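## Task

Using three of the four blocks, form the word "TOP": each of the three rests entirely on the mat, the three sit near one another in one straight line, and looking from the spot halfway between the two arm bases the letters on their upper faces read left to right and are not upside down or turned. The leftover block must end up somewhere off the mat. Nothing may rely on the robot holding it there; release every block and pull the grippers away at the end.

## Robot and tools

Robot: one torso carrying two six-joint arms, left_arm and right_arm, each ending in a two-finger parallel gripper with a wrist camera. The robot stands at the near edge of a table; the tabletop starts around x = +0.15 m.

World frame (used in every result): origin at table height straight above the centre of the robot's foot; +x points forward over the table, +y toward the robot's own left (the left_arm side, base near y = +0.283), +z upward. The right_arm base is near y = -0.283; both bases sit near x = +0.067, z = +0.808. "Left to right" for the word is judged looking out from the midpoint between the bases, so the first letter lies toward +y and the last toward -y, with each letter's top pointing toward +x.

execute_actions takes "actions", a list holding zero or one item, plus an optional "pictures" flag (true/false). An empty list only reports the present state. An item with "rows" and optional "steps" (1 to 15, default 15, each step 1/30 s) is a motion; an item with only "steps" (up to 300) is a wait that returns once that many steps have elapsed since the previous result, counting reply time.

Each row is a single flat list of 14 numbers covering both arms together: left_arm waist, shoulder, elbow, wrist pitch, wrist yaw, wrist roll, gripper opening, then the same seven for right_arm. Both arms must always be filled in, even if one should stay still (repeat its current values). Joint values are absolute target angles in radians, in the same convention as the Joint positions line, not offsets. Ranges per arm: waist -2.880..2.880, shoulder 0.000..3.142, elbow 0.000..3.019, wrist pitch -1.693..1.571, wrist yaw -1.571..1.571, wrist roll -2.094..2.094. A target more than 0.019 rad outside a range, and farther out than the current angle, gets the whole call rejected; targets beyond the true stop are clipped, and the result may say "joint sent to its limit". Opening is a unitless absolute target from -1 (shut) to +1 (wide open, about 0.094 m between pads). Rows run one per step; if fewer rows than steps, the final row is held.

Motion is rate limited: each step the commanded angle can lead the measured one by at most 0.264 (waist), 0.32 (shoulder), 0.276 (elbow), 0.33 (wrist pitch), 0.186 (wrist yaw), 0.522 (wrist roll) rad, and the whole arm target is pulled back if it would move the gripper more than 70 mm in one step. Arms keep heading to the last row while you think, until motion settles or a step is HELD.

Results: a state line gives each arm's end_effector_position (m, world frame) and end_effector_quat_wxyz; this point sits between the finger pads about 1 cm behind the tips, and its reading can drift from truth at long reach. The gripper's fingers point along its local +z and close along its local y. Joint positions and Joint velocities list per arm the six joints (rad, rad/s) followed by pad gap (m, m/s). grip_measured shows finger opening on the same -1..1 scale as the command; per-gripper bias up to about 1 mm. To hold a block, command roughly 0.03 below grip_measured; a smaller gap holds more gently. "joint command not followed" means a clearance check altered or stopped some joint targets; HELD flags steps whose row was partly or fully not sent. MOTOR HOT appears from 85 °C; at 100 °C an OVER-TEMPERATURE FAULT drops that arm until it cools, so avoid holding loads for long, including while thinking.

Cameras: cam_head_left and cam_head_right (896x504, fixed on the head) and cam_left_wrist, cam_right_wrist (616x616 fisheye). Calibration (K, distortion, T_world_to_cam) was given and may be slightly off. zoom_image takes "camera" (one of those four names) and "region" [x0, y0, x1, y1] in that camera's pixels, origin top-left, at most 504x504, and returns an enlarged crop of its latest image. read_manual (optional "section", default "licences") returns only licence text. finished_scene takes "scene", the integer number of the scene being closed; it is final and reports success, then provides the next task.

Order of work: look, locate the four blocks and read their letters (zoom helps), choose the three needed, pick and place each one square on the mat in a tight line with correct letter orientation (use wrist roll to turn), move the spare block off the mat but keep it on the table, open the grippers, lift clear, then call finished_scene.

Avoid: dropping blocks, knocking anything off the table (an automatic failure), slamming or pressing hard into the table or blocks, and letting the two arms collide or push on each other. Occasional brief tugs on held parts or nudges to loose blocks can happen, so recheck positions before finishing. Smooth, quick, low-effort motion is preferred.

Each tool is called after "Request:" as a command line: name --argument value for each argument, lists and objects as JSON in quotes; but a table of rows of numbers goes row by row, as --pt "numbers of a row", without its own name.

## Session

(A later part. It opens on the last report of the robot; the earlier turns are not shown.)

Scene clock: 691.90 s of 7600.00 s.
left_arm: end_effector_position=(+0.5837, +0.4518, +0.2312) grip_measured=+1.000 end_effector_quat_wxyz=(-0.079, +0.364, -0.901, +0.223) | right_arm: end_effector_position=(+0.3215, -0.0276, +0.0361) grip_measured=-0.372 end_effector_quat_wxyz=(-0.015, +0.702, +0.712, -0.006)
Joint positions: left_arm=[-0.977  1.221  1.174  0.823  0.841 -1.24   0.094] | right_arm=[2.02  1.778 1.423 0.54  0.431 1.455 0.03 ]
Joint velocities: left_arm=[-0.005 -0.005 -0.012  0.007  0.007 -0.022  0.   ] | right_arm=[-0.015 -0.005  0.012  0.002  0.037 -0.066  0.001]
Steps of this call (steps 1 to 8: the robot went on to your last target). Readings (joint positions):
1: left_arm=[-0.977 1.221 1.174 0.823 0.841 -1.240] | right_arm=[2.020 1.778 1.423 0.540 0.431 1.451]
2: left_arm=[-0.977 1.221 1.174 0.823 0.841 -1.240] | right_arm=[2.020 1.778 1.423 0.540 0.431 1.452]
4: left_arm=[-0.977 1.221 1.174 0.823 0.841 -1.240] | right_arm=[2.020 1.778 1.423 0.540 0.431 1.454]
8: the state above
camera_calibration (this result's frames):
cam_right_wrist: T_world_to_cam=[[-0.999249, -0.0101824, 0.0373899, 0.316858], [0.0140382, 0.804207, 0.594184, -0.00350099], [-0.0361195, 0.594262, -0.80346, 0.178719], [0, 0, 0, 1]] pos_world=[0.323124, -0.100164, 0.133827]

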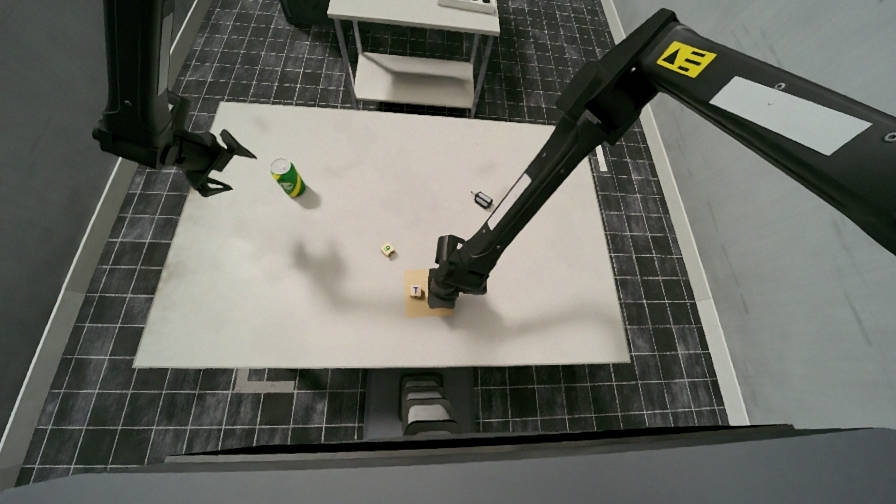

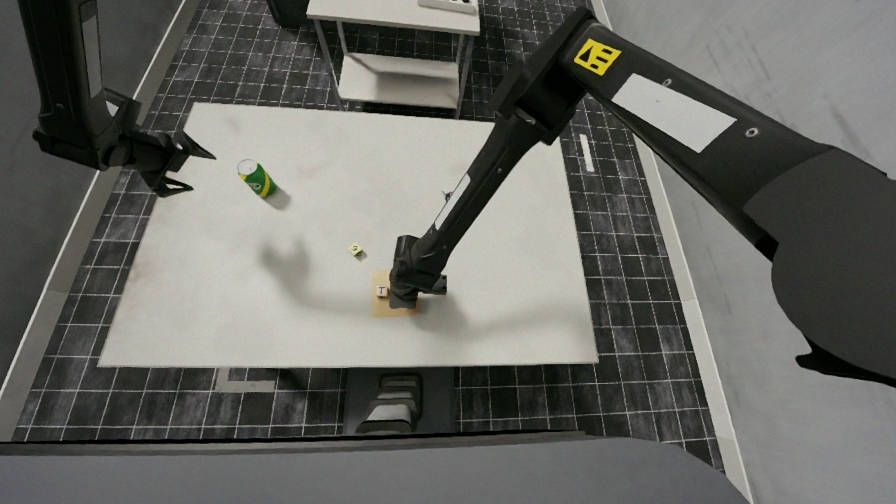

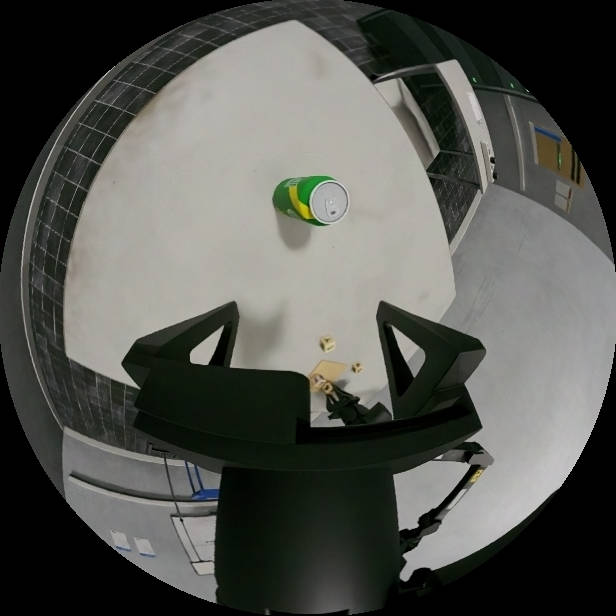

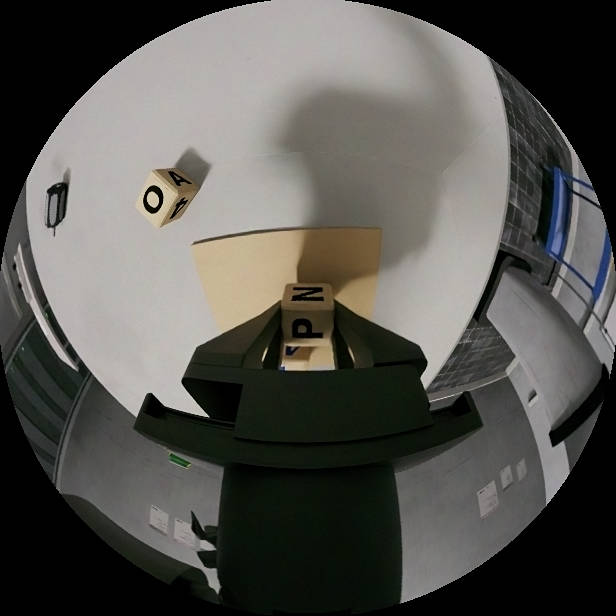

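Request:
execute_actions --actions '[{"rows": [[-0.977,1.221,1.174,0.823,0.841,-1.24,1,2.008,1.790,1.425,0.54,0.427,1.46,-0.41],[-0.977,1.221,1.174,0.823,0.841,-1.24,1,2.0068,1.7914,1.4287,0.54,0.4263,1.46,-0.41],[-0.977,1.221,1.174,0.823,0.841,-1.24,1,2.0057,1.7928,1.4323,0.54,0.4256,1.46,-0.41],[-0.977,1.221,1.174,0.823,0.841,-1.24,1,2.0045,1.7943,1.436,0.54,0.4249,1.46,-0.41],[-0.977,1.221,1.174,0.823,0.841,-1.24,1,2.0034,1.7957,1.4396,0.54,0.4242,1.46,-0.41],[-0.977,1.221,1.174,0.823,0.841,-1.24,1,2.0022,1.7971,1.4433,0.54,0.4235,1.46,-0.41],[-0.977,1.221,1.174,0.823,0.841,-1.24,1,2.0011,1.7985,1.4469,0.54,0.4228,1.46,-0.41],[-0.977,1.221,1.174,0.823,0.841,-1.24,1,1.9999,1.8,1.4506,0.54,0.4222,1.46,-0.41],[-0.977,1.221,1.174,0.823,0.841,-1.24,1,1.9988,1.8014,1.4542,0.54,0.4215,1.46,-0.41],[-0.977,1.221,1.174,0.823,0.841,-1.24,1,1.9976,1.8028,1.4579,0.54,0.4208,1.46,-0.41],[-0.977,1.221,1.174,0.823,0.841,-1.24,1,1.9965,1.8042,1.4615,0.54,0.4201,1.46,-0.41],[-0.977,1.221,1.174,0.823,0.841,-1.24,1,1.9953,1.8057,1.4652,0.54,0.4194,1.46,-0.41],[-0.977,1.221,1.174,0.823,0.841,-1.24,1,1.9942,1.8071,1.4688,0.54,0.4187,1.46,-0.41],[-0.977,1.221,1.174,0.823,0.841,-1.24,1,1.993,1.8085,1.4725,0.54,0.418,1.46,-0.41]], "steps": 15}]' --pictures false

Request:
execute_actions --actions '[{"steps": 10}]'

Scene clock: 705.57 s of 7600.00 s.
left_arm: end_effector_position=(+0.5837, +0.4518, +0.2312) grip_measured=+1.000 end_effector_quat_wxyz=(-0.079, +0.364, -0.901, +0.223) | right_arm: end_effector_position=(+0.3331, -0.0328, +0.0229) grip_measured=-0.372 end_effector_quat_wxyz=(-0.003, +0.705, +0.709, -0.000)
Joint positions: left_arm=[-0.977  1.221  1.174  0.823  0.841 -1.24   0.094] | right_arm=[2.006 1.794 1.467 0.54  0.423 1.456 0.03 ]
Joint velocities: left_arm=[-0.015 -0.005  0.022  0.007 -0.022 -0.022  0.   ] | right_arm=[-0.054  0.015  0.081  0.012 -0.037 -0.081  0.   ]
Steps of this call (steps 1 to 15: the robot went on to your last target; steps 16 to 90: nothing new was sent; then 10.17 s passed at rest; steps 91 to 105: all 15 steps of this action). Readings (joint positions):
91: left_arm=[-0.977 1.221 1.174 0.823 0.841 -1.240] | right_arm=[2.020 1.778 1.423 0.540 0.431 1.456]
92: left_arm=[-0.977 1.221 1.174 0.823 0.841 -1.240] | right_arm=[2.020 1.778 1.423 0.540 0.431 1.456]
94: left_arm=[-0.977 1.221 1.174 0.823 0.841 -1.240] | right_arm=[2.019 1.779 1.426 0.540 0.430 1.456]
98: left_arm=[-0.977 1.221 1.174 0.823 0.841 -1.240] | right_arm=[2.016 1.786 1.441 0.540 0.427 1.456]
105: the state above

Scene clock: 705.90 s of 7600.00 s.
left_arm: end_effector_position=(+0.5837, +0.4518, +0.2312) grip_measured=+1.000 end_effector_quat_wxyz=(-0.079, +0.364, -0.901, +0.223) | right_arm: end_effector_position=(+0.3345, -0.0347, +0.0213) grip_measured=-0.372 end_effector_quat_wxyz=(-0.001, +0.706, +0.709, +0.000)
Joint positions: left_arm=[-0.977  1.221  1.174  0.823  0.841 -1.24   0.094] | right_arm=[2.003 1.795 1.471 0.54  0.422 1.456 0.03 ]
Joint velocities: left_arm=[ 0.005  0.005 -0.002  0.002  0.007 -0.066  0.   ] | right_arm=[ 0.005 -0.005 -0.002  0.002  0.007 -0.007 -0.   ]
Steps of this call (steps 1 to 10: the robot went on to your last target). Readings (joint positions):
1: left_arm=[-0.977 1.221 1.174 0.823 0.841 -1.240] | right_arm=[2.005 1.795 1.470 0.540 0.423 1.456]
2: left_arm=[-0.977 1.221 1.174 0.823 0.841 -1.240] | right_arm=[2.004 1.795 1.471 0.540 0.423 1.456]
4: left_arm=[-0.977 1.221 1.174 0.823 0.841 -1.240] | right_arm=[2.003 1.795 1.471 0.540 0.422 1.456]
8: left_arm=[-0.977 1.221 1.174 0.823 0.841 -1.240] | right_arm=[2.003 1.795 1.471 0.540 0.422 1.456]
10: the state above
camera_calibration (this result's frames):
cam_right_wrist: T_world_to_cam=[[-0.99996, 0.000966528, 0.00893768, 0.331517], [0.00602062, 0.810313, 0.585967, 0.0138766], [-0.00667596, 0.585997, -0.810286, 0.16148], [0, 0, 0, 1]] pos_world=[0.332498, -0.106191, 0.119751]

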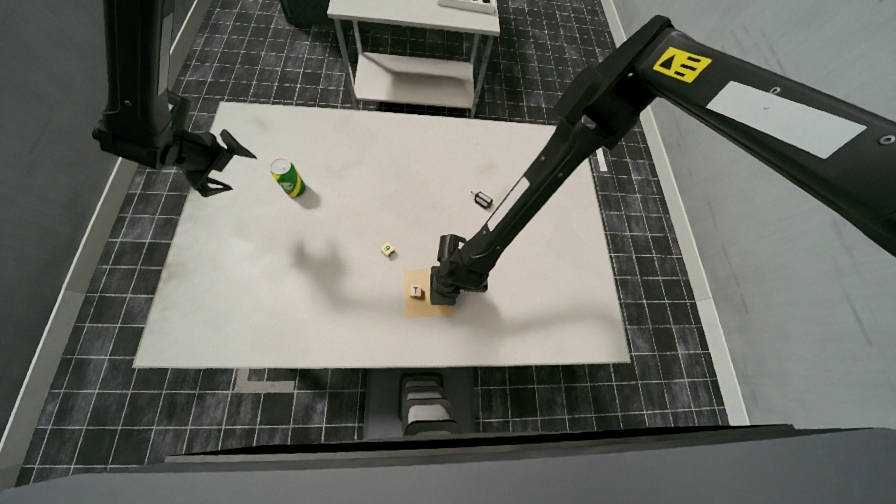

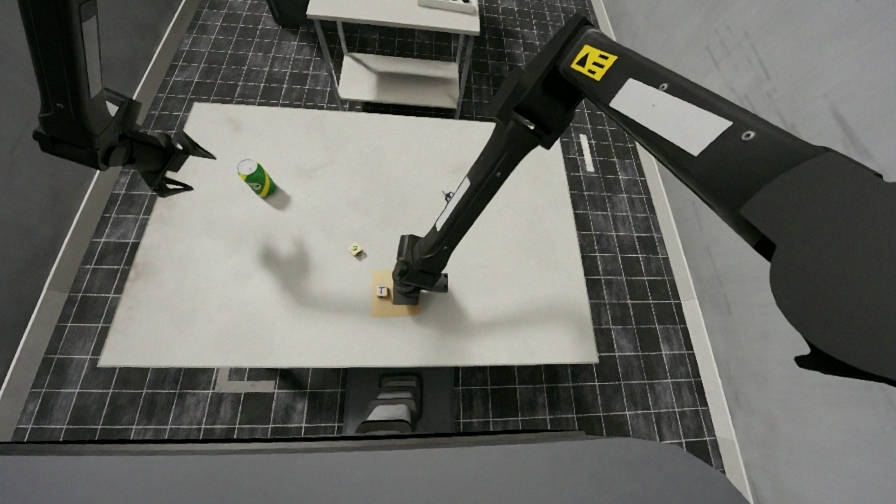

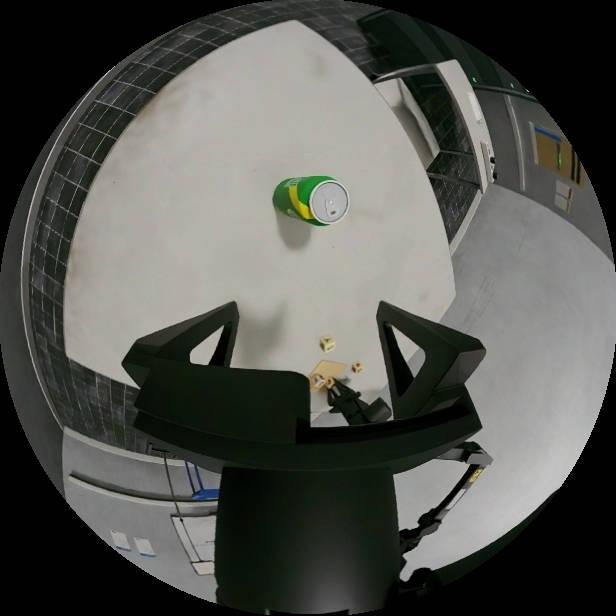

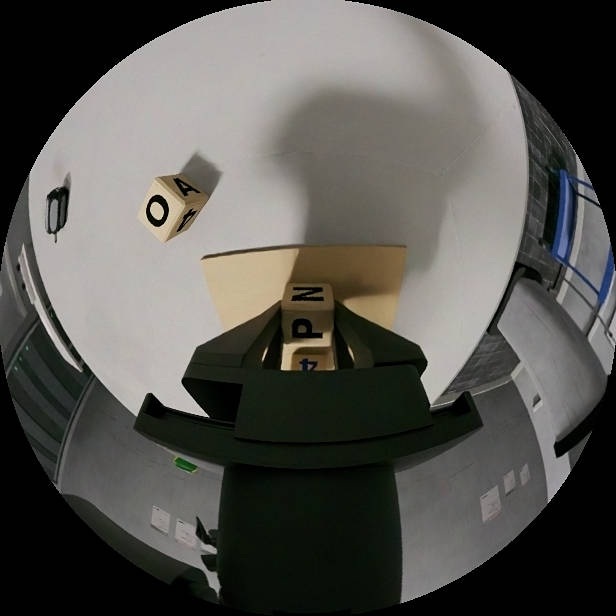

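Request:
execute_actions --actions '[{"rows": [[-0.977,1.221,1.174,0.823,0.841,-1.24,1,1.993,1.8098,1.4738,0.54,0.418,1.46,-0.41],[-0.977,1.221,1.174,0.823,0.841,-1.24,1,1.993,1.811,1.475,0.54,0.418,1.46,-0.41],[-0.977,1.221,1.174,0.823,0.841,-1.24,1,1.993,1.8122,1.4763,0.54,0.418,1.46,-0.41],[-0.977,1.221,1.174,0.823,0.841,-1.24,1,1.993,1.8122,1.4763,0.54,0.418,1.46,-0.41],[-0.977,1.221,1.174,0.823,0.841,-1.24,1,1.993,1.8122,1.4763,0.54,0.418,1.46,-0.41],[-0.977,1.221,1.174,0.823,0.841,-1.24,1,1.993,1.8122,1.4763,0.54,0.418,1.46,-0.41],[-0.977,1.221,1.174,0.823,0.841,-1.24,1,1.993,1.8122,1.4763,0.54,0.418,1.46,-0.41],[-0.977,1.221,1.174,0.823,0.841,-1.24,1,1.995,1.8122,1.4763,0.54,0.418,1.46,-0.385],[-0.977,1.221,1.174,0.823,0.841,-1.24,1,1.995,1.8122,1.4763,0.54,0.418,1.46,-0.36],[-0.977,1.221,1.174,0.823,0.841,-1.24,1,1.995,1.8122,1.4763,0.54,0.418,1.46,-0.32],[-0.977,1.221,1.174,0.823,0.841,-1.24,1,1.995,1.8122,1.4763,0.54,0.418,1.46,-0.24],[-0.977,1.221,1.174,0.823,0.841,-1.24,1,1.995,1.8122,1.4763,0.54,0.418,1.46,-0.12],[-0.977,1.221,1.174,0.823,0.841,-1.24,1,1.995,1.8122,1.4763,0.54,0.418,1.46,0.02],[-0.977,1.221,1.174,0.823,0.841,-1.24,1,1.995,1.8122,1.4763,0.54,0.418,1.46,0.17],[-0.977,1.221,1.174,0.823,0.841,-1.24,1,1.995,1.8122,1.4763,0.54,0.418,1.46,0.3]], "steps": 15}]' --pictures false

Request:
execute_actions --actions '[{"rows": [[-0.977,1.221,1.174,0.823,0.841,-1.24,1,1.995,1.789,1.456,0.54,0.418,1.455,0.42],[-0.977,1.221,1.174,0.823,0.841,-1.24,1,1.995,1.786,1.452,0.54,0.418,1.455,0.52],[-0.977,1.221,1.174,0.823,0.841,-1.24,1,1.995,1.780,1.443,0.54,0.418,1.455,0.6],[-0.977,1.221,1.174,0.823,0.841,-1.24,1,1.995,1.771,1.431,0.54,0.418,1.455,0.6],[-0.977,1.221,1.174,0.823,0.841,-1.24,1,1.995,1.759,1.414,0.54,0.418,1.455,0.6],[-0.977,1.221,1.174,0.823,0.841,-1.24,1,1.994,1.745,1.396,0.536,0.418,1.455,0.6],[-0.977,1.221,1.174,0.823,0.841,-1.24,1,1.994,1.729,1.374,0.532,0.418,1.45,0.6],[-0.977,1.221,1.174,0.823,0.841,-1.24,1,1.993,1.713,1.351,0.528,0.418,1.446,0.6],[-0.977,1.221,1.174,0.823,0.841,-1.24,1,1.993,1.697,1.330,0.523,0.418,1.437,0.6],[-0.977,1.221,1.174,0.823,0.841,-1.24,1,1.992,1.686,1.315,0.522,0.417,1.412,0.6],[-0.977,1.221,1.174,0.823,0.841,-1.24,1,1.991,1.675,1.306,0.519,0.415,1.372,0.6],[-0.977,1.221,1.174,0.823,0.841,-1.24,1,1.989,1.664,1.302,0.516,0.414,1.318,0.6],[-0.977,1.221,1.174,0.823,0.841,-1.24,1,1.987,1.654,1.302,0.512,0.411,1.252,0.6],[-0.977,1.221,1.174,0.823,0.841,-1.24,1,1.984,1.645,1.303,0.507,0.409,1.174,0.6],[-0.977,1.221,1.174,0.823,0.841,-1.24,1,1.981,1.635,1.305,0.502,0.405,1.086,0.6]], "steps": 15}]' --pictures false

Request:
execute_actions --actions '[{"rows": [[-0.977,1.221,1.174,0.823,0.841,-1.24,1,1.978,1.627,1.307,0.496,0.402,0.989,0.6],[-0.977,1.221,1.174,0.823,0.841,-1.24,1,1.974,1.618,1.310,0.490,0.399,0.885,0.6],[-0.977,1.221,1.174,0.823,0.841,-1.24,1,1.971,1.611,1.313,0.483,0.395,0.775,0.6],[-0.977,1.221,1.174,0.823,0.841,-1.24,1,1.967,1.603,1.317,0.476,0.391,0.659,0.6],[-0.977,1.221,1.174,0.823,0.841,-1.24,1,1.963,1.596,1.321,0.469,0.387,0.540,0.6],[-0.977,1.221,1.174,0.823,0.841,-1.24,1,1.959,1.590,1.325,0.461,0.382,0.418,0.6],[-0.977,1.221,1.174,0.823,0.841,-1.24,1,1.955,1.584,1.329,0.454,0.378,0.295,0.6],[-0.977,1.221,1.174,0.823,0.841,-1.24,1,1.951,1.578,1.333,0.446,0.374,0.171,0.6],[-0.977,1.221,1.174,0.823,0.841,-1.24,1,1.947,1.573,1.337,0.438,0.369,0.049,0.6],[-0.977,1.221,1.174,0.823,0.841,-1.24,1,1.943,1.568,1.341,0.431,0.365,-0.070,0.6],[-0.977,1.221,1.174,0.823,0.841,-1.24,1,1.939,1.564,1.345,0.424,0.361,-0.186,0.6],[-0.977,1.221,1.174,0.823,0.841,-1.24,1,1.936,1.560,1.349,0.417,0.357,-0.296,0.6],[-0.977,1.221,1.174,0.823,0.841,-1.24,1,1.932,1.557,1.352,0.411,0.354,-0.400,0.6],[-0.977,1.221,1.174,0.823,0.841,-1.24,1,1.929,1.554,1.355,0.405,0.350,-0.497,0.6],[-0.977,1.221,1.174,0.823,0.841,-1.24,1,1.926,1.552,1.358,0.400,0.347,-0.585,0.6]], "steps": 15}]' --pictures false

Request:
execute_actions --actions '[{"rows": [[-0.977,1.221,1.174,0.823,0.841,-1.24,1,1.923,1.550,1.360,0.395,0.345,-0.663,0.6],[-0.977,1.221,1.174,0.823,0.841,-1.24,1,1.921,1.548,1.362,0.391,0.342,-0.729,0.6],[-0.977,1.221,1.174,0.823,0.841,-1.24,1,1.919,1.547,1.363,0.388,0.341,-0.783,0.6],[-0.977,1.221,1.174,0.823,0.841,-1.24,1,1.918,1.546,1.364,0.385,0.339,-0.823,0.6],[-0.977,1.221,1.174,0.823,0.841,-1.24,1,1.917,1.546,1.364,0.384,0.338,-0.848,0.6],[-0.977,1.221,1.174,0.823,0.841,-1.24,1,1.917,1.546,1.364,0.383,0.338,-0.857,0.6]], "steps": 15}]' --pictures false

Request:
execute_actions --actions '[{"steps": 14}]'

Scene clock: 775.03 s of 7600.00 s.
left_arm: end_effector_position=(+0.5837, +0.4518, +0.2312) grip_measured=+1.000 end_effector_quat_wxyz=(-0.079, +0.364, -0.901, +0.223) | right_arm: end_effector_position=(+0.3339, -0.0343, +0.0206) grip_measured=+0.232 end_effector_quat_wxyz=(-0.001, +0.706, +0.709, +0.000)
Joint positions: left_arm=[-0.977  1.221  1.174  0.823  0.841 -1.24   0.094] | right_arm=[2.003 1.798 1.474 0.54  0.422 1.456 0.058]
Joint velocities: left_arm=[ 0.005 -0.034  0.012  0.007 -0.051 -0.007  0.   ] | right_arm=[-0.005  0.005 -0.017 -0.012  0.037 -0.037  0.136]
Steps of this call (steps 1 to 15: the robot went on to your last target; steps 16 to 90: nothing new was sent; then 65.63 s passed at rest; steps 91 to 105: all 15 steps of this action). Readings (joint positions):
91: left_arm=[-0.977 1.221 1.174 0.823 0.841 -1.240] | right_arm=[2.003 1.795 1.471 0.540 0.422 1.456]
92: left_arm=[-0.977 1.221 1.174 0.823 0.841 -1.240] | right_arm=[2.003 1.795 1.471 0.540 0.422 1.456]
94: left_arm=[-0.977 1.221 1.174 0.823 0.841 -1.240] | right_arm=[2.003 1.795 1.471 0.540 0.422 1.456]
98: left_arm=[-0.977 1.221 1.174 0.823 0.841 -1.240] | right_arm=[2.003 1.795 1.471 0.540 0.422 1.456]
105: the state above

Scene clock: 775.53 s of 7600.00 s.
left_arm: end_effector_position=(+0.5837, +0.4518, +0.2312) grip_measured=+1.000 end_effector_quat_wxyz=(-0.079, +0.364, -0.901, +0.223) | right_arm: end_effector_position=(+0.3335, -0.0541, +0.0633) grip_measured=+0.598 end_effector_quat_wxyz=(-0.022, +0.642, +0.766, -0.010)
Joint positions: left_arm=[-0.977  1.221  1.174  0.823  0.841 -1.24   0.094] | right_arm=[2.    1.675 1.315 0.524 0.413 1.306 0.075]
Joint velocities: left_arm=[-0.005 -0.005 -0.022  0.012 -0.007 -0.037  0.   ] | right_arm=[-0.054 -0.249 -0.002 -0.134 -0.125 -1.355  0.   ]
Steps of this call (steps 1 to 15: all 15 steps of this action). Readings (joint positions):
1: left_arm=[-0.977 1.221 1.174 0.823 0.841 -1.240] | right_arm=[2.003 1.798 1.474 0.540 0.422 1.456]
2: left_arm=[-0.977 1.221 1.174 0.823 0.841 -1.240] | right_arm=[2.003 1.798 1.474 0.540 0.422 1.456]
4: left_arm=[-0.977 1.221 1.174 0.823 0.841 -1.240] | right_arm=[2.003 1.796 1.471 0.540 0.422 1.456]
8: left_arm=[-0.977 1.221 1.174 0.823 0.841 -1.240] | right_arm=[2.003 1.765 1.418 0.540 0.421 1.456]
15: the state above

Scene clock: 776.03 s of 7600.00 s.
left_arm: end_effector_position=(+0.5837, +0.4518, +0.2312) grip_measured=+1.000 end_effector_quat_wxyz=(-0.079, +0.364, -0.901, +0.223) | right_arm: end_effector_position=(+0.4098, -0.0969, +0.0606) grip_measured=+0.598 end_effector_quat_wxyz=(+0.003, +0.027, +1.000, +0.003)
Joint positions: left_arm=[-0.977  1.221  1.174  0.823  0.841 -1.24   0.094] | right_arm=[ 1.94   1.566  1.354  0.43   0.355 -0.045  0.075]
Joint velocities: left_arm=[-0.015  0.015  0.022 -0.017 -0.022  0.007  0.   ] | right_arm=[-0.093 -0.093  0.1   -0.188 -0.154 -2.821 -0.   ]
Steps of this call (steps 1 to 15: all 15 steps of this action). Readings (joint positions):
1: left_arm=[-0.977 1.221 1.174 0.823 0.841 -1.240] | right_arm=[1.999 1.667 1.315 0.520 0.409 1.249]
2: left_arm=[-0.977 1.221 1.174 0.823 0.841 -1.240] | right_arm=[1.996 1.657 1.315 0.516 0.406 1.183]
4: left_arm=[-0.977 1.221 1.174 0.823 0.841 -1.240] | right_arm=[1.990 1.637 1.315 0.505 0.398 1.026]
8: left_arm=[-0.977 1.221 1.174 0.823 0.841 -1.240] | right_arm=[1.971 1.601 1.323 0.477 0.382 0.643]
15: the state above

Scene clock: 776.53 s of 7600.00 s.
left_arm: end_effector_position=(+0.5837, +0.4518, +0.2312) grip_measured=+1.000 end_effector_quat_wxyz=(-0.079, +0.364, -0.901, +0.223) | right_arm: end_effector_position=(+0.4150, -0.1046, +0.0583) grip_measured=+0.598 end_effector_quat_wxyz=(-0.000, -0.352, +0.936, +0.003)
Joint positions: left_arm=[-0.977  1.221  1.174  0.823  0.841 -1.24   0.094] | right_arm=[ 1.926  1.557  1.364  0.4    0.343 -0.812  0.075]
Joint velocities: left_arm=[-0.005 -0.005 -0.012 -0.017  0.022  0.007  0.   ] | right_arm=[-0.005 -0.005 -0.007  0.002  0.037 -0.227 -0.001]
Steps of this call (steps 1 to 15: all 15 steps of this action). Readings (joint positions):
1: left_arm=[-0.977 1.221 1.174 0.823 0.841 -1.240] | right_arm=[1.937 1.563 1.357 0.424 0.352 -0.143]
2: left_arm=[-0.977 1.221 1.174 0.823 0.841 -1.240] | right_arm=[1.934 1.560 1.359 0.419 0.349 -0.241]
4: left_arm=[-0.977 1.221 1.174 0.823 0.841 -1.240] | right_arm=[1.930 1.557 1.363 0.411 0.346 -0.432]
8: left_arm=[-0.977 1.221 1.174 0.823 0.841 -1.240] | right_arm=[1.926 1.557 1.364 0.402 0.343 -0.677]
15: the state above

Scene clock: 777.00 s of 7600.00 s.
left_arm: end_effector_position=(+0.5837, +0.4518, +0.2312) grip_measured=+1.000 end_effector_quat_wxyz=(-0.079, +0.364, -0.901, +0.223) | right_arm: end_effector_position=(+0.4150, -0.1046, +0.0583) grip_measured=+0.598 end_effector_quat_wxyz=(-0.000, -0.368, +0.930, +0.003)
Joint positions: left_arm=[-0.977  1.221  1.174  0.823  0.841 -1.24   0.094] | right_arm=[ 1.926  1.557  1.364  0.4    0.343 -0.846  0.075]
Joint velocities: left_arm=[ 0.005  0.005  0.002 -0.002  0.007  0.051  0.   ] | right_arm=[-0.005  0.005  0.002 -0.002 -0.022 -0.037  0.001]
Steps of this call (steps 1 to 14: the robot went on to your last target). Readings (joint positions):
1: left_arm=[-0.977 1.221 1.174 0.823 0.841 -1.240] | right_arm=[1.926 1.557 1.364 0.400 0.343 -0.819]
2: left_arm=[-0.977 1.221 1.174 0.823 0.841 -1.240] | right_arm=[1.926 1.557 1.364 0.400 0.343 -0.825]
4: left_arm=[-0.977 1.221 1.174 0.823 0.841 -1.240] | right_arm=[1.926 1.557 1.364 0.400 0.343 -0.833]
8: left_arm=[-0.977 1.221 1.174 0.823 0.841 -1.240] | right_arm=[1.926 1.557 1.364 0.400 0.343 -0.841]
14: the state above
camera_calibration (this result's frames):
cam_right_wrist: T_world_to_cam=[[0.680358, -0.732879, 0.000857148, -0.361837], [-0.59565, -0.552281, 0.583255, 0.155709], [-0.426982, -0.397333, -0.812288, 0.30463], [0, 0, 0, 1]] pos_world=[0.468998, -0.0581477, 0.156939]

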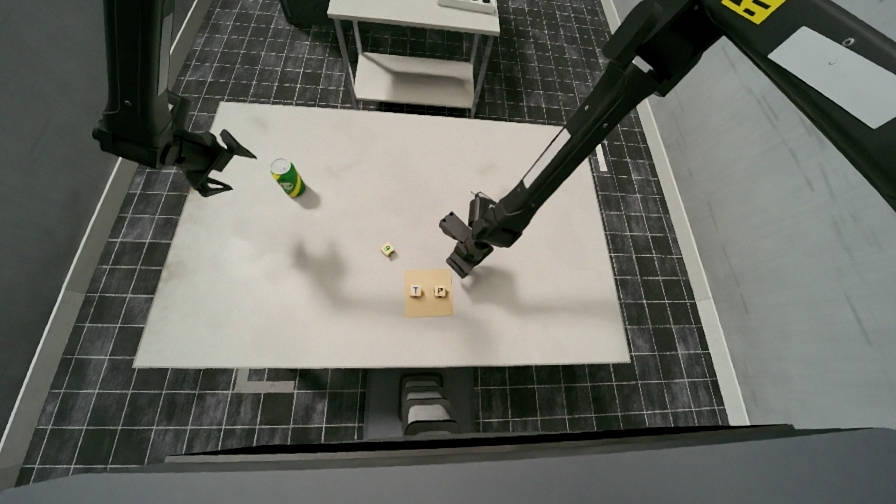

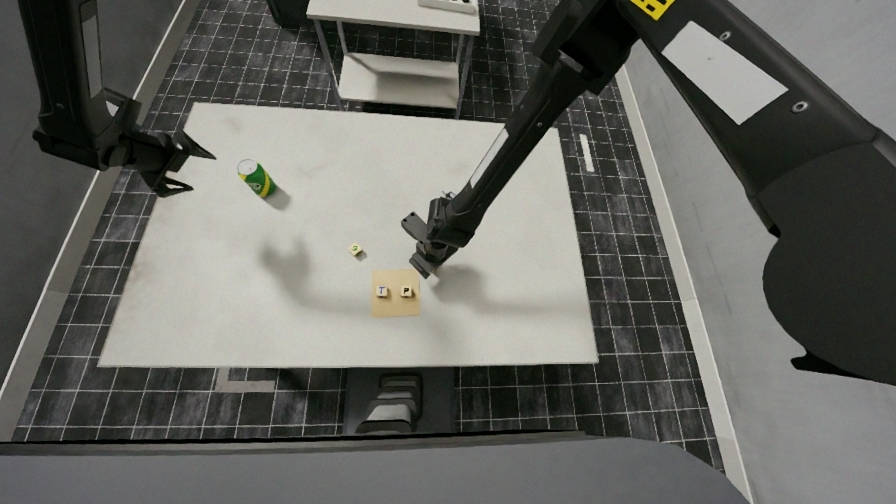

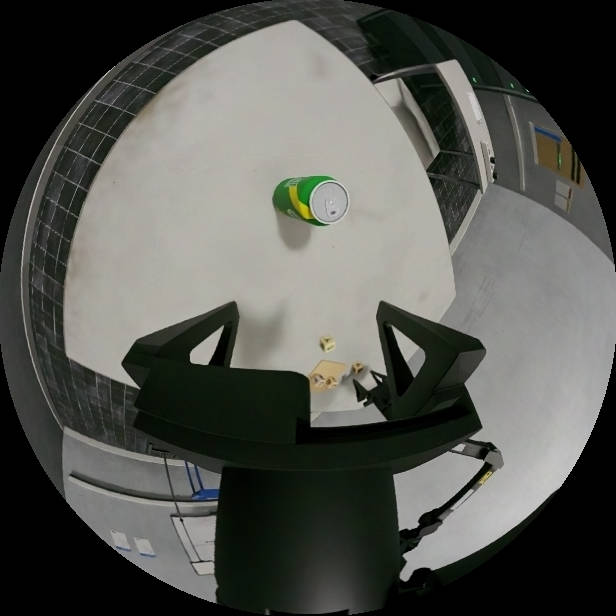

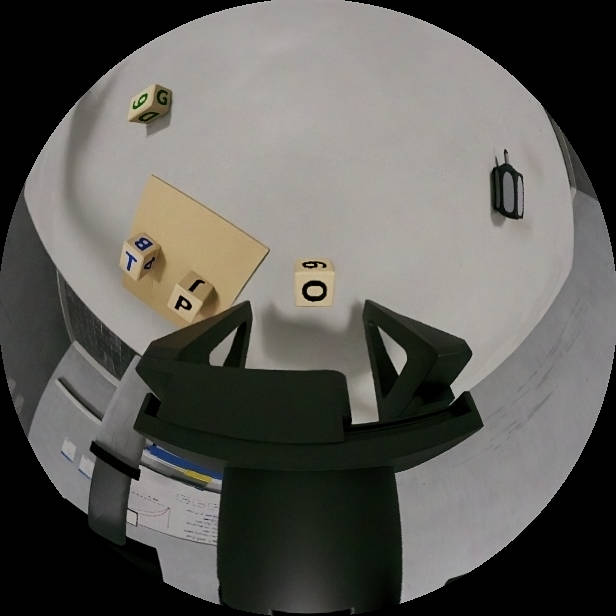

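Request:
execute_actions --actions '[]'

Scene clock: 794.23 s of 7600.00 s.
left_arm: end_effector_position=(+0.5837, +0.4518, +0.2312) grip_measured=+1.000 end_effector_quat_wxyz=(-0.079, +0.364, -0.901, +0.223) | right_arm: end_effector_position=(+0.4150, -0.1046, +0.0583) grip_measured=+0.598 end_effector_quat_wxyz=(-0.000, -0.369, +0.930, +0.003)
Joint positions: left_arm=[-0.977  1.221  1.174  0.823  0.841 -1.24   0.094] | right_arm=[ 1.926  1.557  1.364  0.4    0.343 -0.847  0.075]
Joint velocities: left_arm=[-0.015 -0.015 -0.007  0.002 -0.022 -0.051  0.   ] | right_arm=[-0.005  0.005 -0.002  0.002  0.007  0.022  0.001]
Steps of this call (steps 1 to 30: the robot went on to your last target; steps 31 to 100: nothing new was sent; then 13.90 s passed at rest). Readings (joint positions):
1: left_arm=[-0.977 1.221 1.174 0.823 0.841 -1.240] | right_arm=[1.926 1.557 1.364 0.400 0.343 -0.846]
2: left_arm=[-0.977 1.221 1.174 0.823 0.841 -1.240] | right_arm=[1.926 1.557 1.364 0.400 0.343 -0.846]
4: left_arm=[-0.977 1.221 1.174 0.823 0.841 -1.240] | right_arm=[1.926 1.557 1.364 0.400 0.343 -0.846]
8: left_arm=[-0.977 1.221 1.174 0.823 0.841 -1.240] | right_arm=[1.926 1.557 1.364 0.400 0.343 -0.847]
100: the state above
All arms were judged still, so your last target was given up. Only a new action makes them travel on or press farther. Fingers that are still opening or closing keep moving.
camera_calibration (this result's frames):
cam_right_wrist: T_world_to_cam=[[0.681476, -0.73184, 0.000859971, -0.362192], [-0.594812, -0.553192, 0.583247, 0.155267], [-0.426368, -0.39798, -0.812294, 0.304308], [0, 0, 0, 1]] pos_world=[0.468926, -0.0580658, 0.15694]

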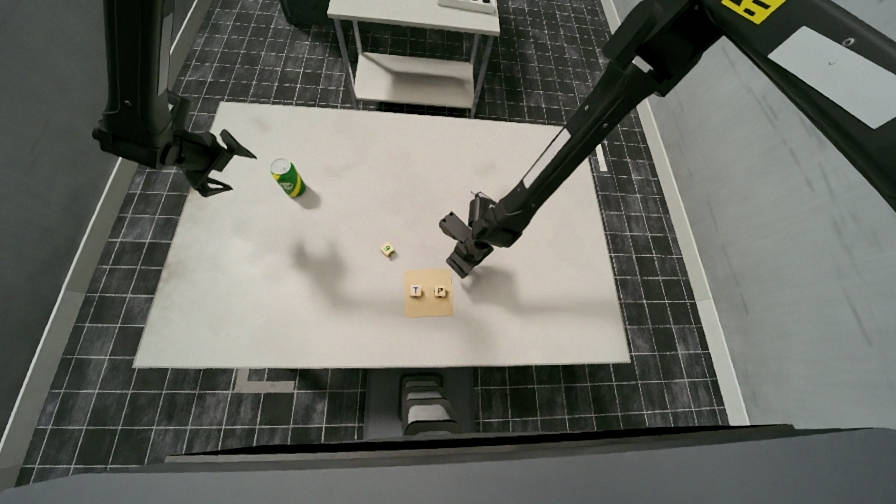

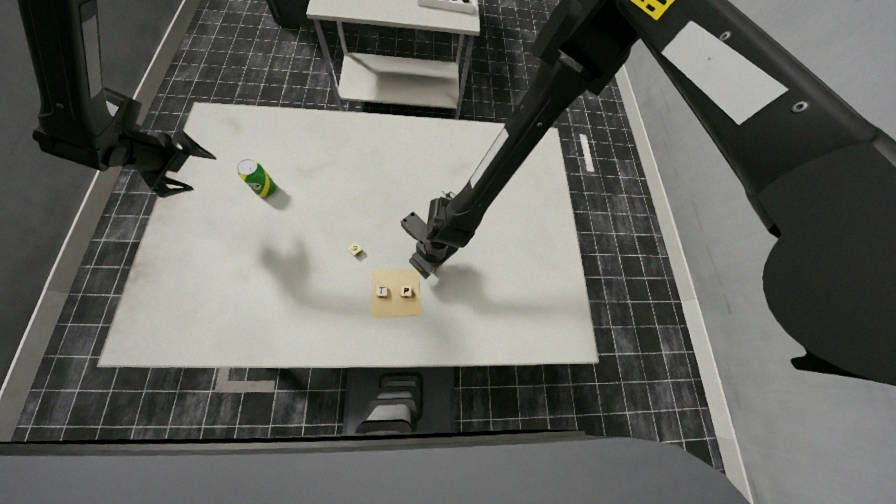

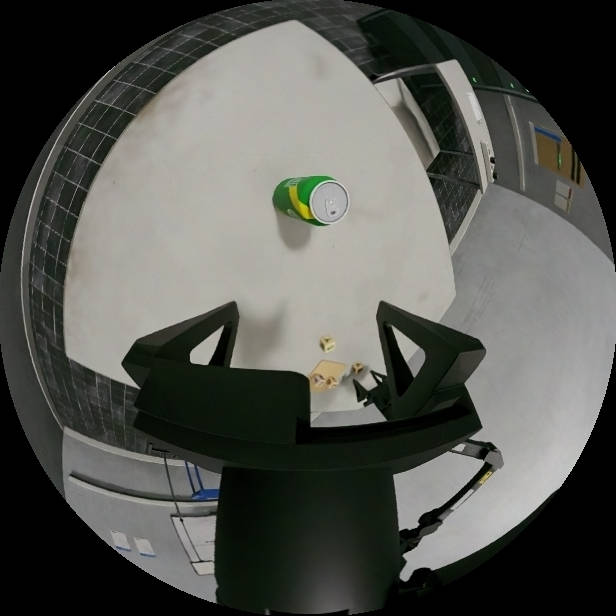

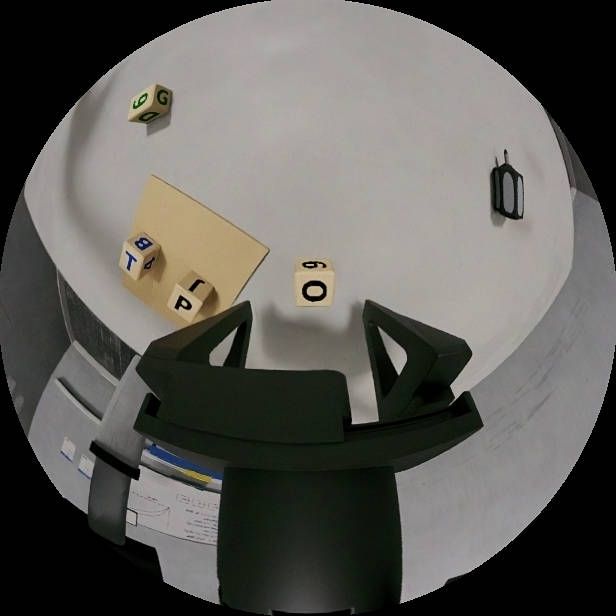

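Request:
zoom_image --camera "cam_right_wrist" --region '[264, 240, 364, 320]'

Region (264, 240, 364, 320) of cam_right_wrist's 616x616 image, scaled by 5.040, with more detail than that image has; it fills the top 403 rows of this view, and the rest is white.

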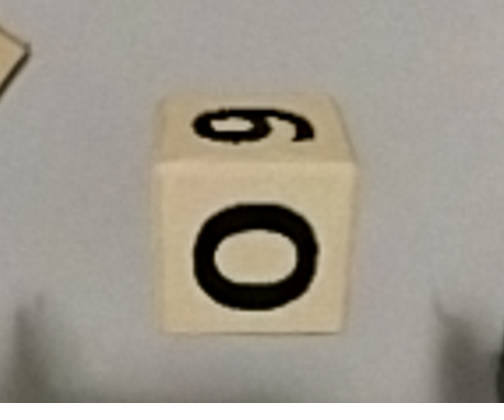

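Request:
execute_actions --actions '[{"rows": [[-0.977,1.221,1.174,0.823,0.841,-1.24,1,1.9158,1.5696,1.3669,0.3837,0.3389,-0.857,0.58],[-0.977,1.221,1.174,0.823,0.841,-1.24,1,1.9154,1.5713,1.3696,0.3827,0.3385,-0.857,0.56],[-0.977,1.221,1.174,0.823,0.841,-1.24,1,1.9146,1.5740,1.3739,0.3812,0.3379,-0.857,0.54],[-0.977,1.221,1.174,0.823,0.841,-1.24,1,1.9137,1.5776,1.3795,0.3793,0.3371,-0.857,0.52],[-0.977,1.221,1.174,0.823,0.841,-1.24,1,1.9125,1.5819,1.3863,0.3769,0.3362,-0.857,0.50],[-0.977,1.221,1.174,0.823,0.841,-1.24,1,1.9112,1.5868,1.3941,0.3742,0.3351,-0.857,0.48],[-0.977,1.221,1.174,0.823,0.841,-1.24,1,1.9097,1.5922,1.4027,0.3712,0.3340,-0.857,0.46],[-0.977,1.221,1.174,0.823,0.841,-1.24,1,1.9082,1.5980,1.4118,0.3680,0.3327,-0.857,0.44],[-0.977,1.221,1.174,0.823,0.841,-1.24,1,1.9065,1.6041,1.4214,0.3647,0.3314,-0.857,0.42],[-0.977,1.221,1.174,0.823,0.841,-1.24,1,1.9049,1.6103,1.4311,0.3613,0.3301,-0.857,0.40],[-0.977,1.221,1.174,0.823,0.841,-1.24,1,1.9032,1.6164,1.4408,0.3579,0.3287,-0.857,0.38],[-0.977,1.221,1.174,0.823,0.841,-1.24,1,1.9015,1.6225,1.4504,0.3546,0.3274,-0.857,0.36],[-0.977,1.221,1.174,0.823,0.841,-1.24,1,1.9000,1.6283,1.4595,0.3514,0.3261,-0.857,0.34],[-0.977,1.221,1.174,0.823,0.841,-1.24,1,1.8985,1.6337,1.4681,0.3484,0.3250,-0.857,0.32],[-0.977,1.221,1.174,0.823,0.841,-1.24,1,1.8972,1.6386,1.4759,0.3457,0.3239,-0.857,0.30]], "steps": 15}]' --pictures false

Request:
execute_actions --actions '[{"rows": [[-0.977,1.221,1.174,0.823,0.841,-1.24,1,1.8960,1.6429,1.4827,0.3433,0.3230,-0.857,0.30],[-0.977,1.221,1.174,0.823,0.841,-1.24,1,1.8951,1.6465,1.4883,0.3414,0.3222,-0.857,0.30],[-0.977,1.221,1.174,0.823,0.841,-1.24,1,1.8943,1.6492,1.4926,0.3399,0.3216,-0.857,0.30],[-0.977,1.221,1.174,0.823,0.841,-1.24,1,1.8939,1.6509,1.4953,0.3389,0.3212,-0.857,0.30],[-0.977,1.221,1.174,0.823,0.841,-1.24,1,1.8937,1.6515,1.4962,0.3386,0.3211,-0.857,0.30]], "steps": 14}]'

Request:
zoom_image --camera "cam_right_wrist" --region '[230, 260, 390, 380]'

Scene clock: 828.10 s of 7600.00 s.
left_arm: end_effector_position=(+0.5837, +0.4518, +0.2312) grip_measured=+1.000 end_effector_quat_wxyz=(-0.079, +0.364, -0.901, +0.223) | right_arm: end_effector_position=(+0.4227, -0.1046, +0.0314) grip_measured=+0.311 end_effector_quat_wxyz=(+0.003, -0.369, +0.930, +0.001)
Joint positions: left_arm=[-0.977  1.221  1.174  0.823  0.841 -1.24   0.094] | right_arm=[ 1.912  1.613  1.46   0.369  0.33  -0.847  0.062]
Joint velocities: left_arm=[-0.005 -0.005 -0.002 -0.012  0.095 -0.022  0.   ] | right_arm=[-0.063  0.2    0.256 -0.115 -0.051  0.007 -0.019]
Steps of this call (steps 1 to 90: nothing new was sent; then 30.37 s passed at rest; steps 91 to 105: all 15 steps of this action). Readings (joint positions):
91: left_arm=[-0.977 1.221 1.174 0.823 0.841 -1.240] | right_arm=[1.926 1.557 1.364 0.400 0.343 -0.847]
92: left_arm=[-0.977 1.221 1.174 0.823 0.841 -1.240] | right_arm=[1.926 1.557 1.364 0.400 0.343 -0.847]
94: left_arm=[-0.977 1.221 1.174 0.823 0.841 -1.240] | right_arm=[1.926 1.558 1.367 0.398 0.342 -0.847]
98: left_arm=[-0.977 1.221 1.174 0.823 0.841 -1.240] | right_arm=[1.924 1.571 1.393 0.390 0.338 -0.847]
105: the state above

Scene clock: 828.57 s of 7600.00 s.
left_arm: end_effector_position=(+0.5837, +0.4518, +0.2312) grip_measured=+1.000 end_effector_quat_wxyz=(-0.079, +0.364, -0.901, +0.223) | right_arm: end_effector_position=(+0.4167, -0.1059, +0.0202) grip_measured=+0.302 end_effector_quat_wxyz=(-0.002, -0.371, +0.929, +0.001)
Joint positions: left_arm=[-0.977  1.221  1.174  0.823  0.841 -1.24   0.094] | right_arm=[ 1.903  1.641  1.492  0.355  0.325 -0.848  0.061]
Joint velocities: left_arm=[ 0.005 -0.005  0.017 -0.002  0.037 -0.037  0.   ] | right_arm=[-0.005  0.005  0.012 -0.037 -0.081  0.022  0.001]
Steps of this call (steps 1 to 14: all 14 steps of this action). Readings (joint positions):
1: left_arm=[-0.977 1.221 1.174 0.823 0.841 -1.240] | right_arm=[1.910 1.619 1.468 0.366 0.328 -0.847]
2: left_arm=[-0.977 1.221 1.174 0.823 0.841 -1.240] | right_arm=[1.908 1.625 1.475 0.363 0.328 -0.847]
4: left_arm=[-0.977 1.221 1.174 0.823 0.841 -1.240] | right_arm=[1.905 1.633 1.486 0.359 0.326 -0.847]
8: left_arm=[-0.977 1.221 1.174 0.823 0.841 -1.240] | right_arm=[1.903 1.641 1.492 0.355 0.326 -0.847]
14: the state above
camera_calibration (this result's frames):
cam_right_wrist: T_world_to_cam=[[0.685606, -0.727961, 0.00414554, -0.36568], [-0.59105, -0.553319, 0.586939, 0.176144], [-0.424975, -0.404859, -0.809621, 0.272194], [0, 0, 0, 1]] pos_world=[0.470498, -0.0585361, 0.118504]

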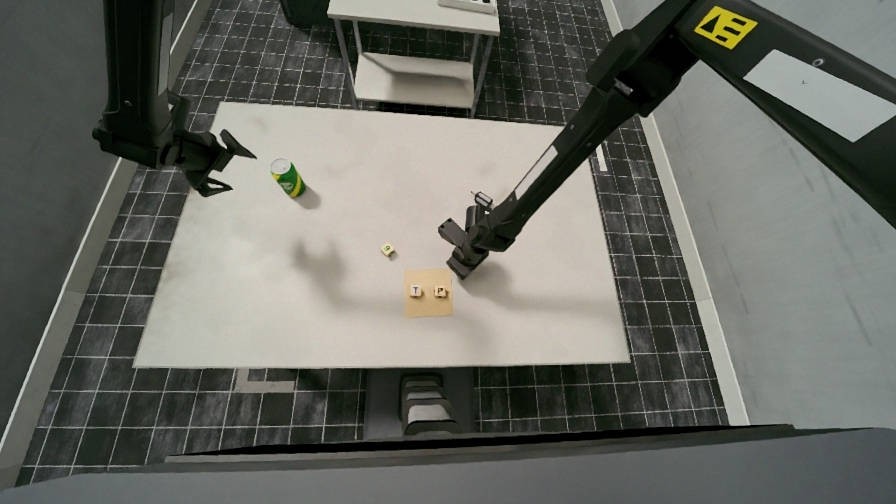

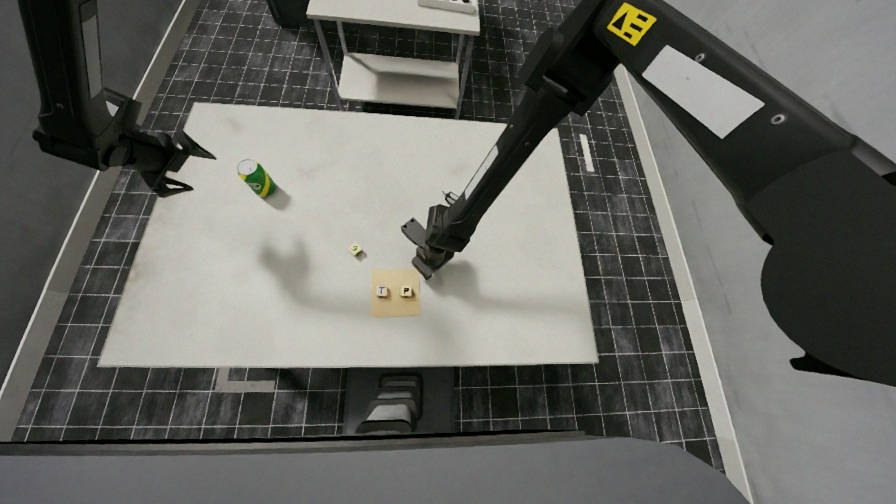

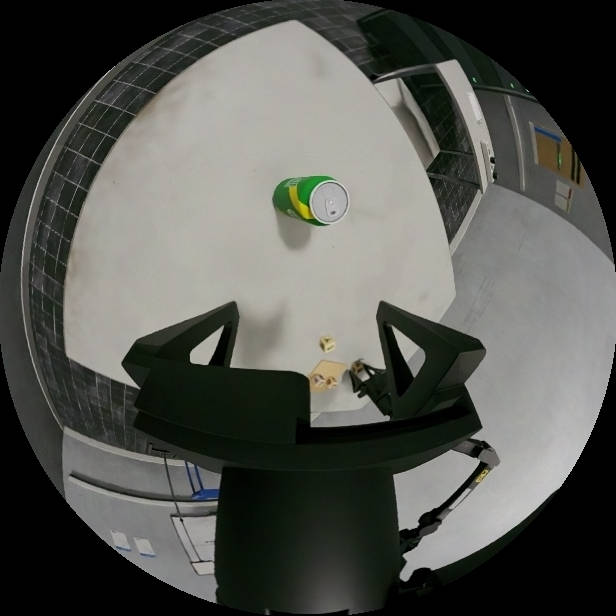

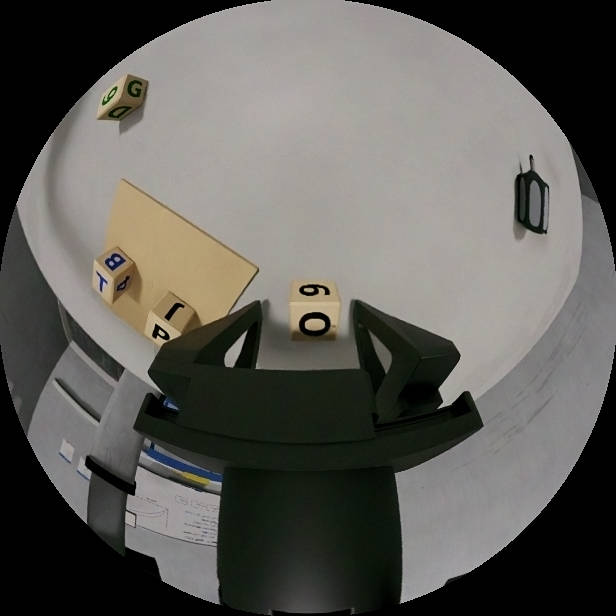

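Region (230, 260, 390, 380) of cam_right_wrist's 616x616 image, scaled by 3.150, with more detail than that image has; it fills the top 378 rows of this view, and the rest is white.

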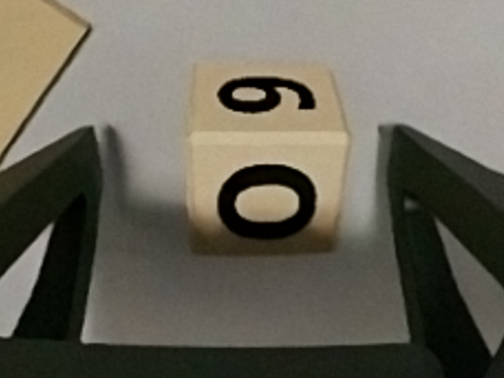

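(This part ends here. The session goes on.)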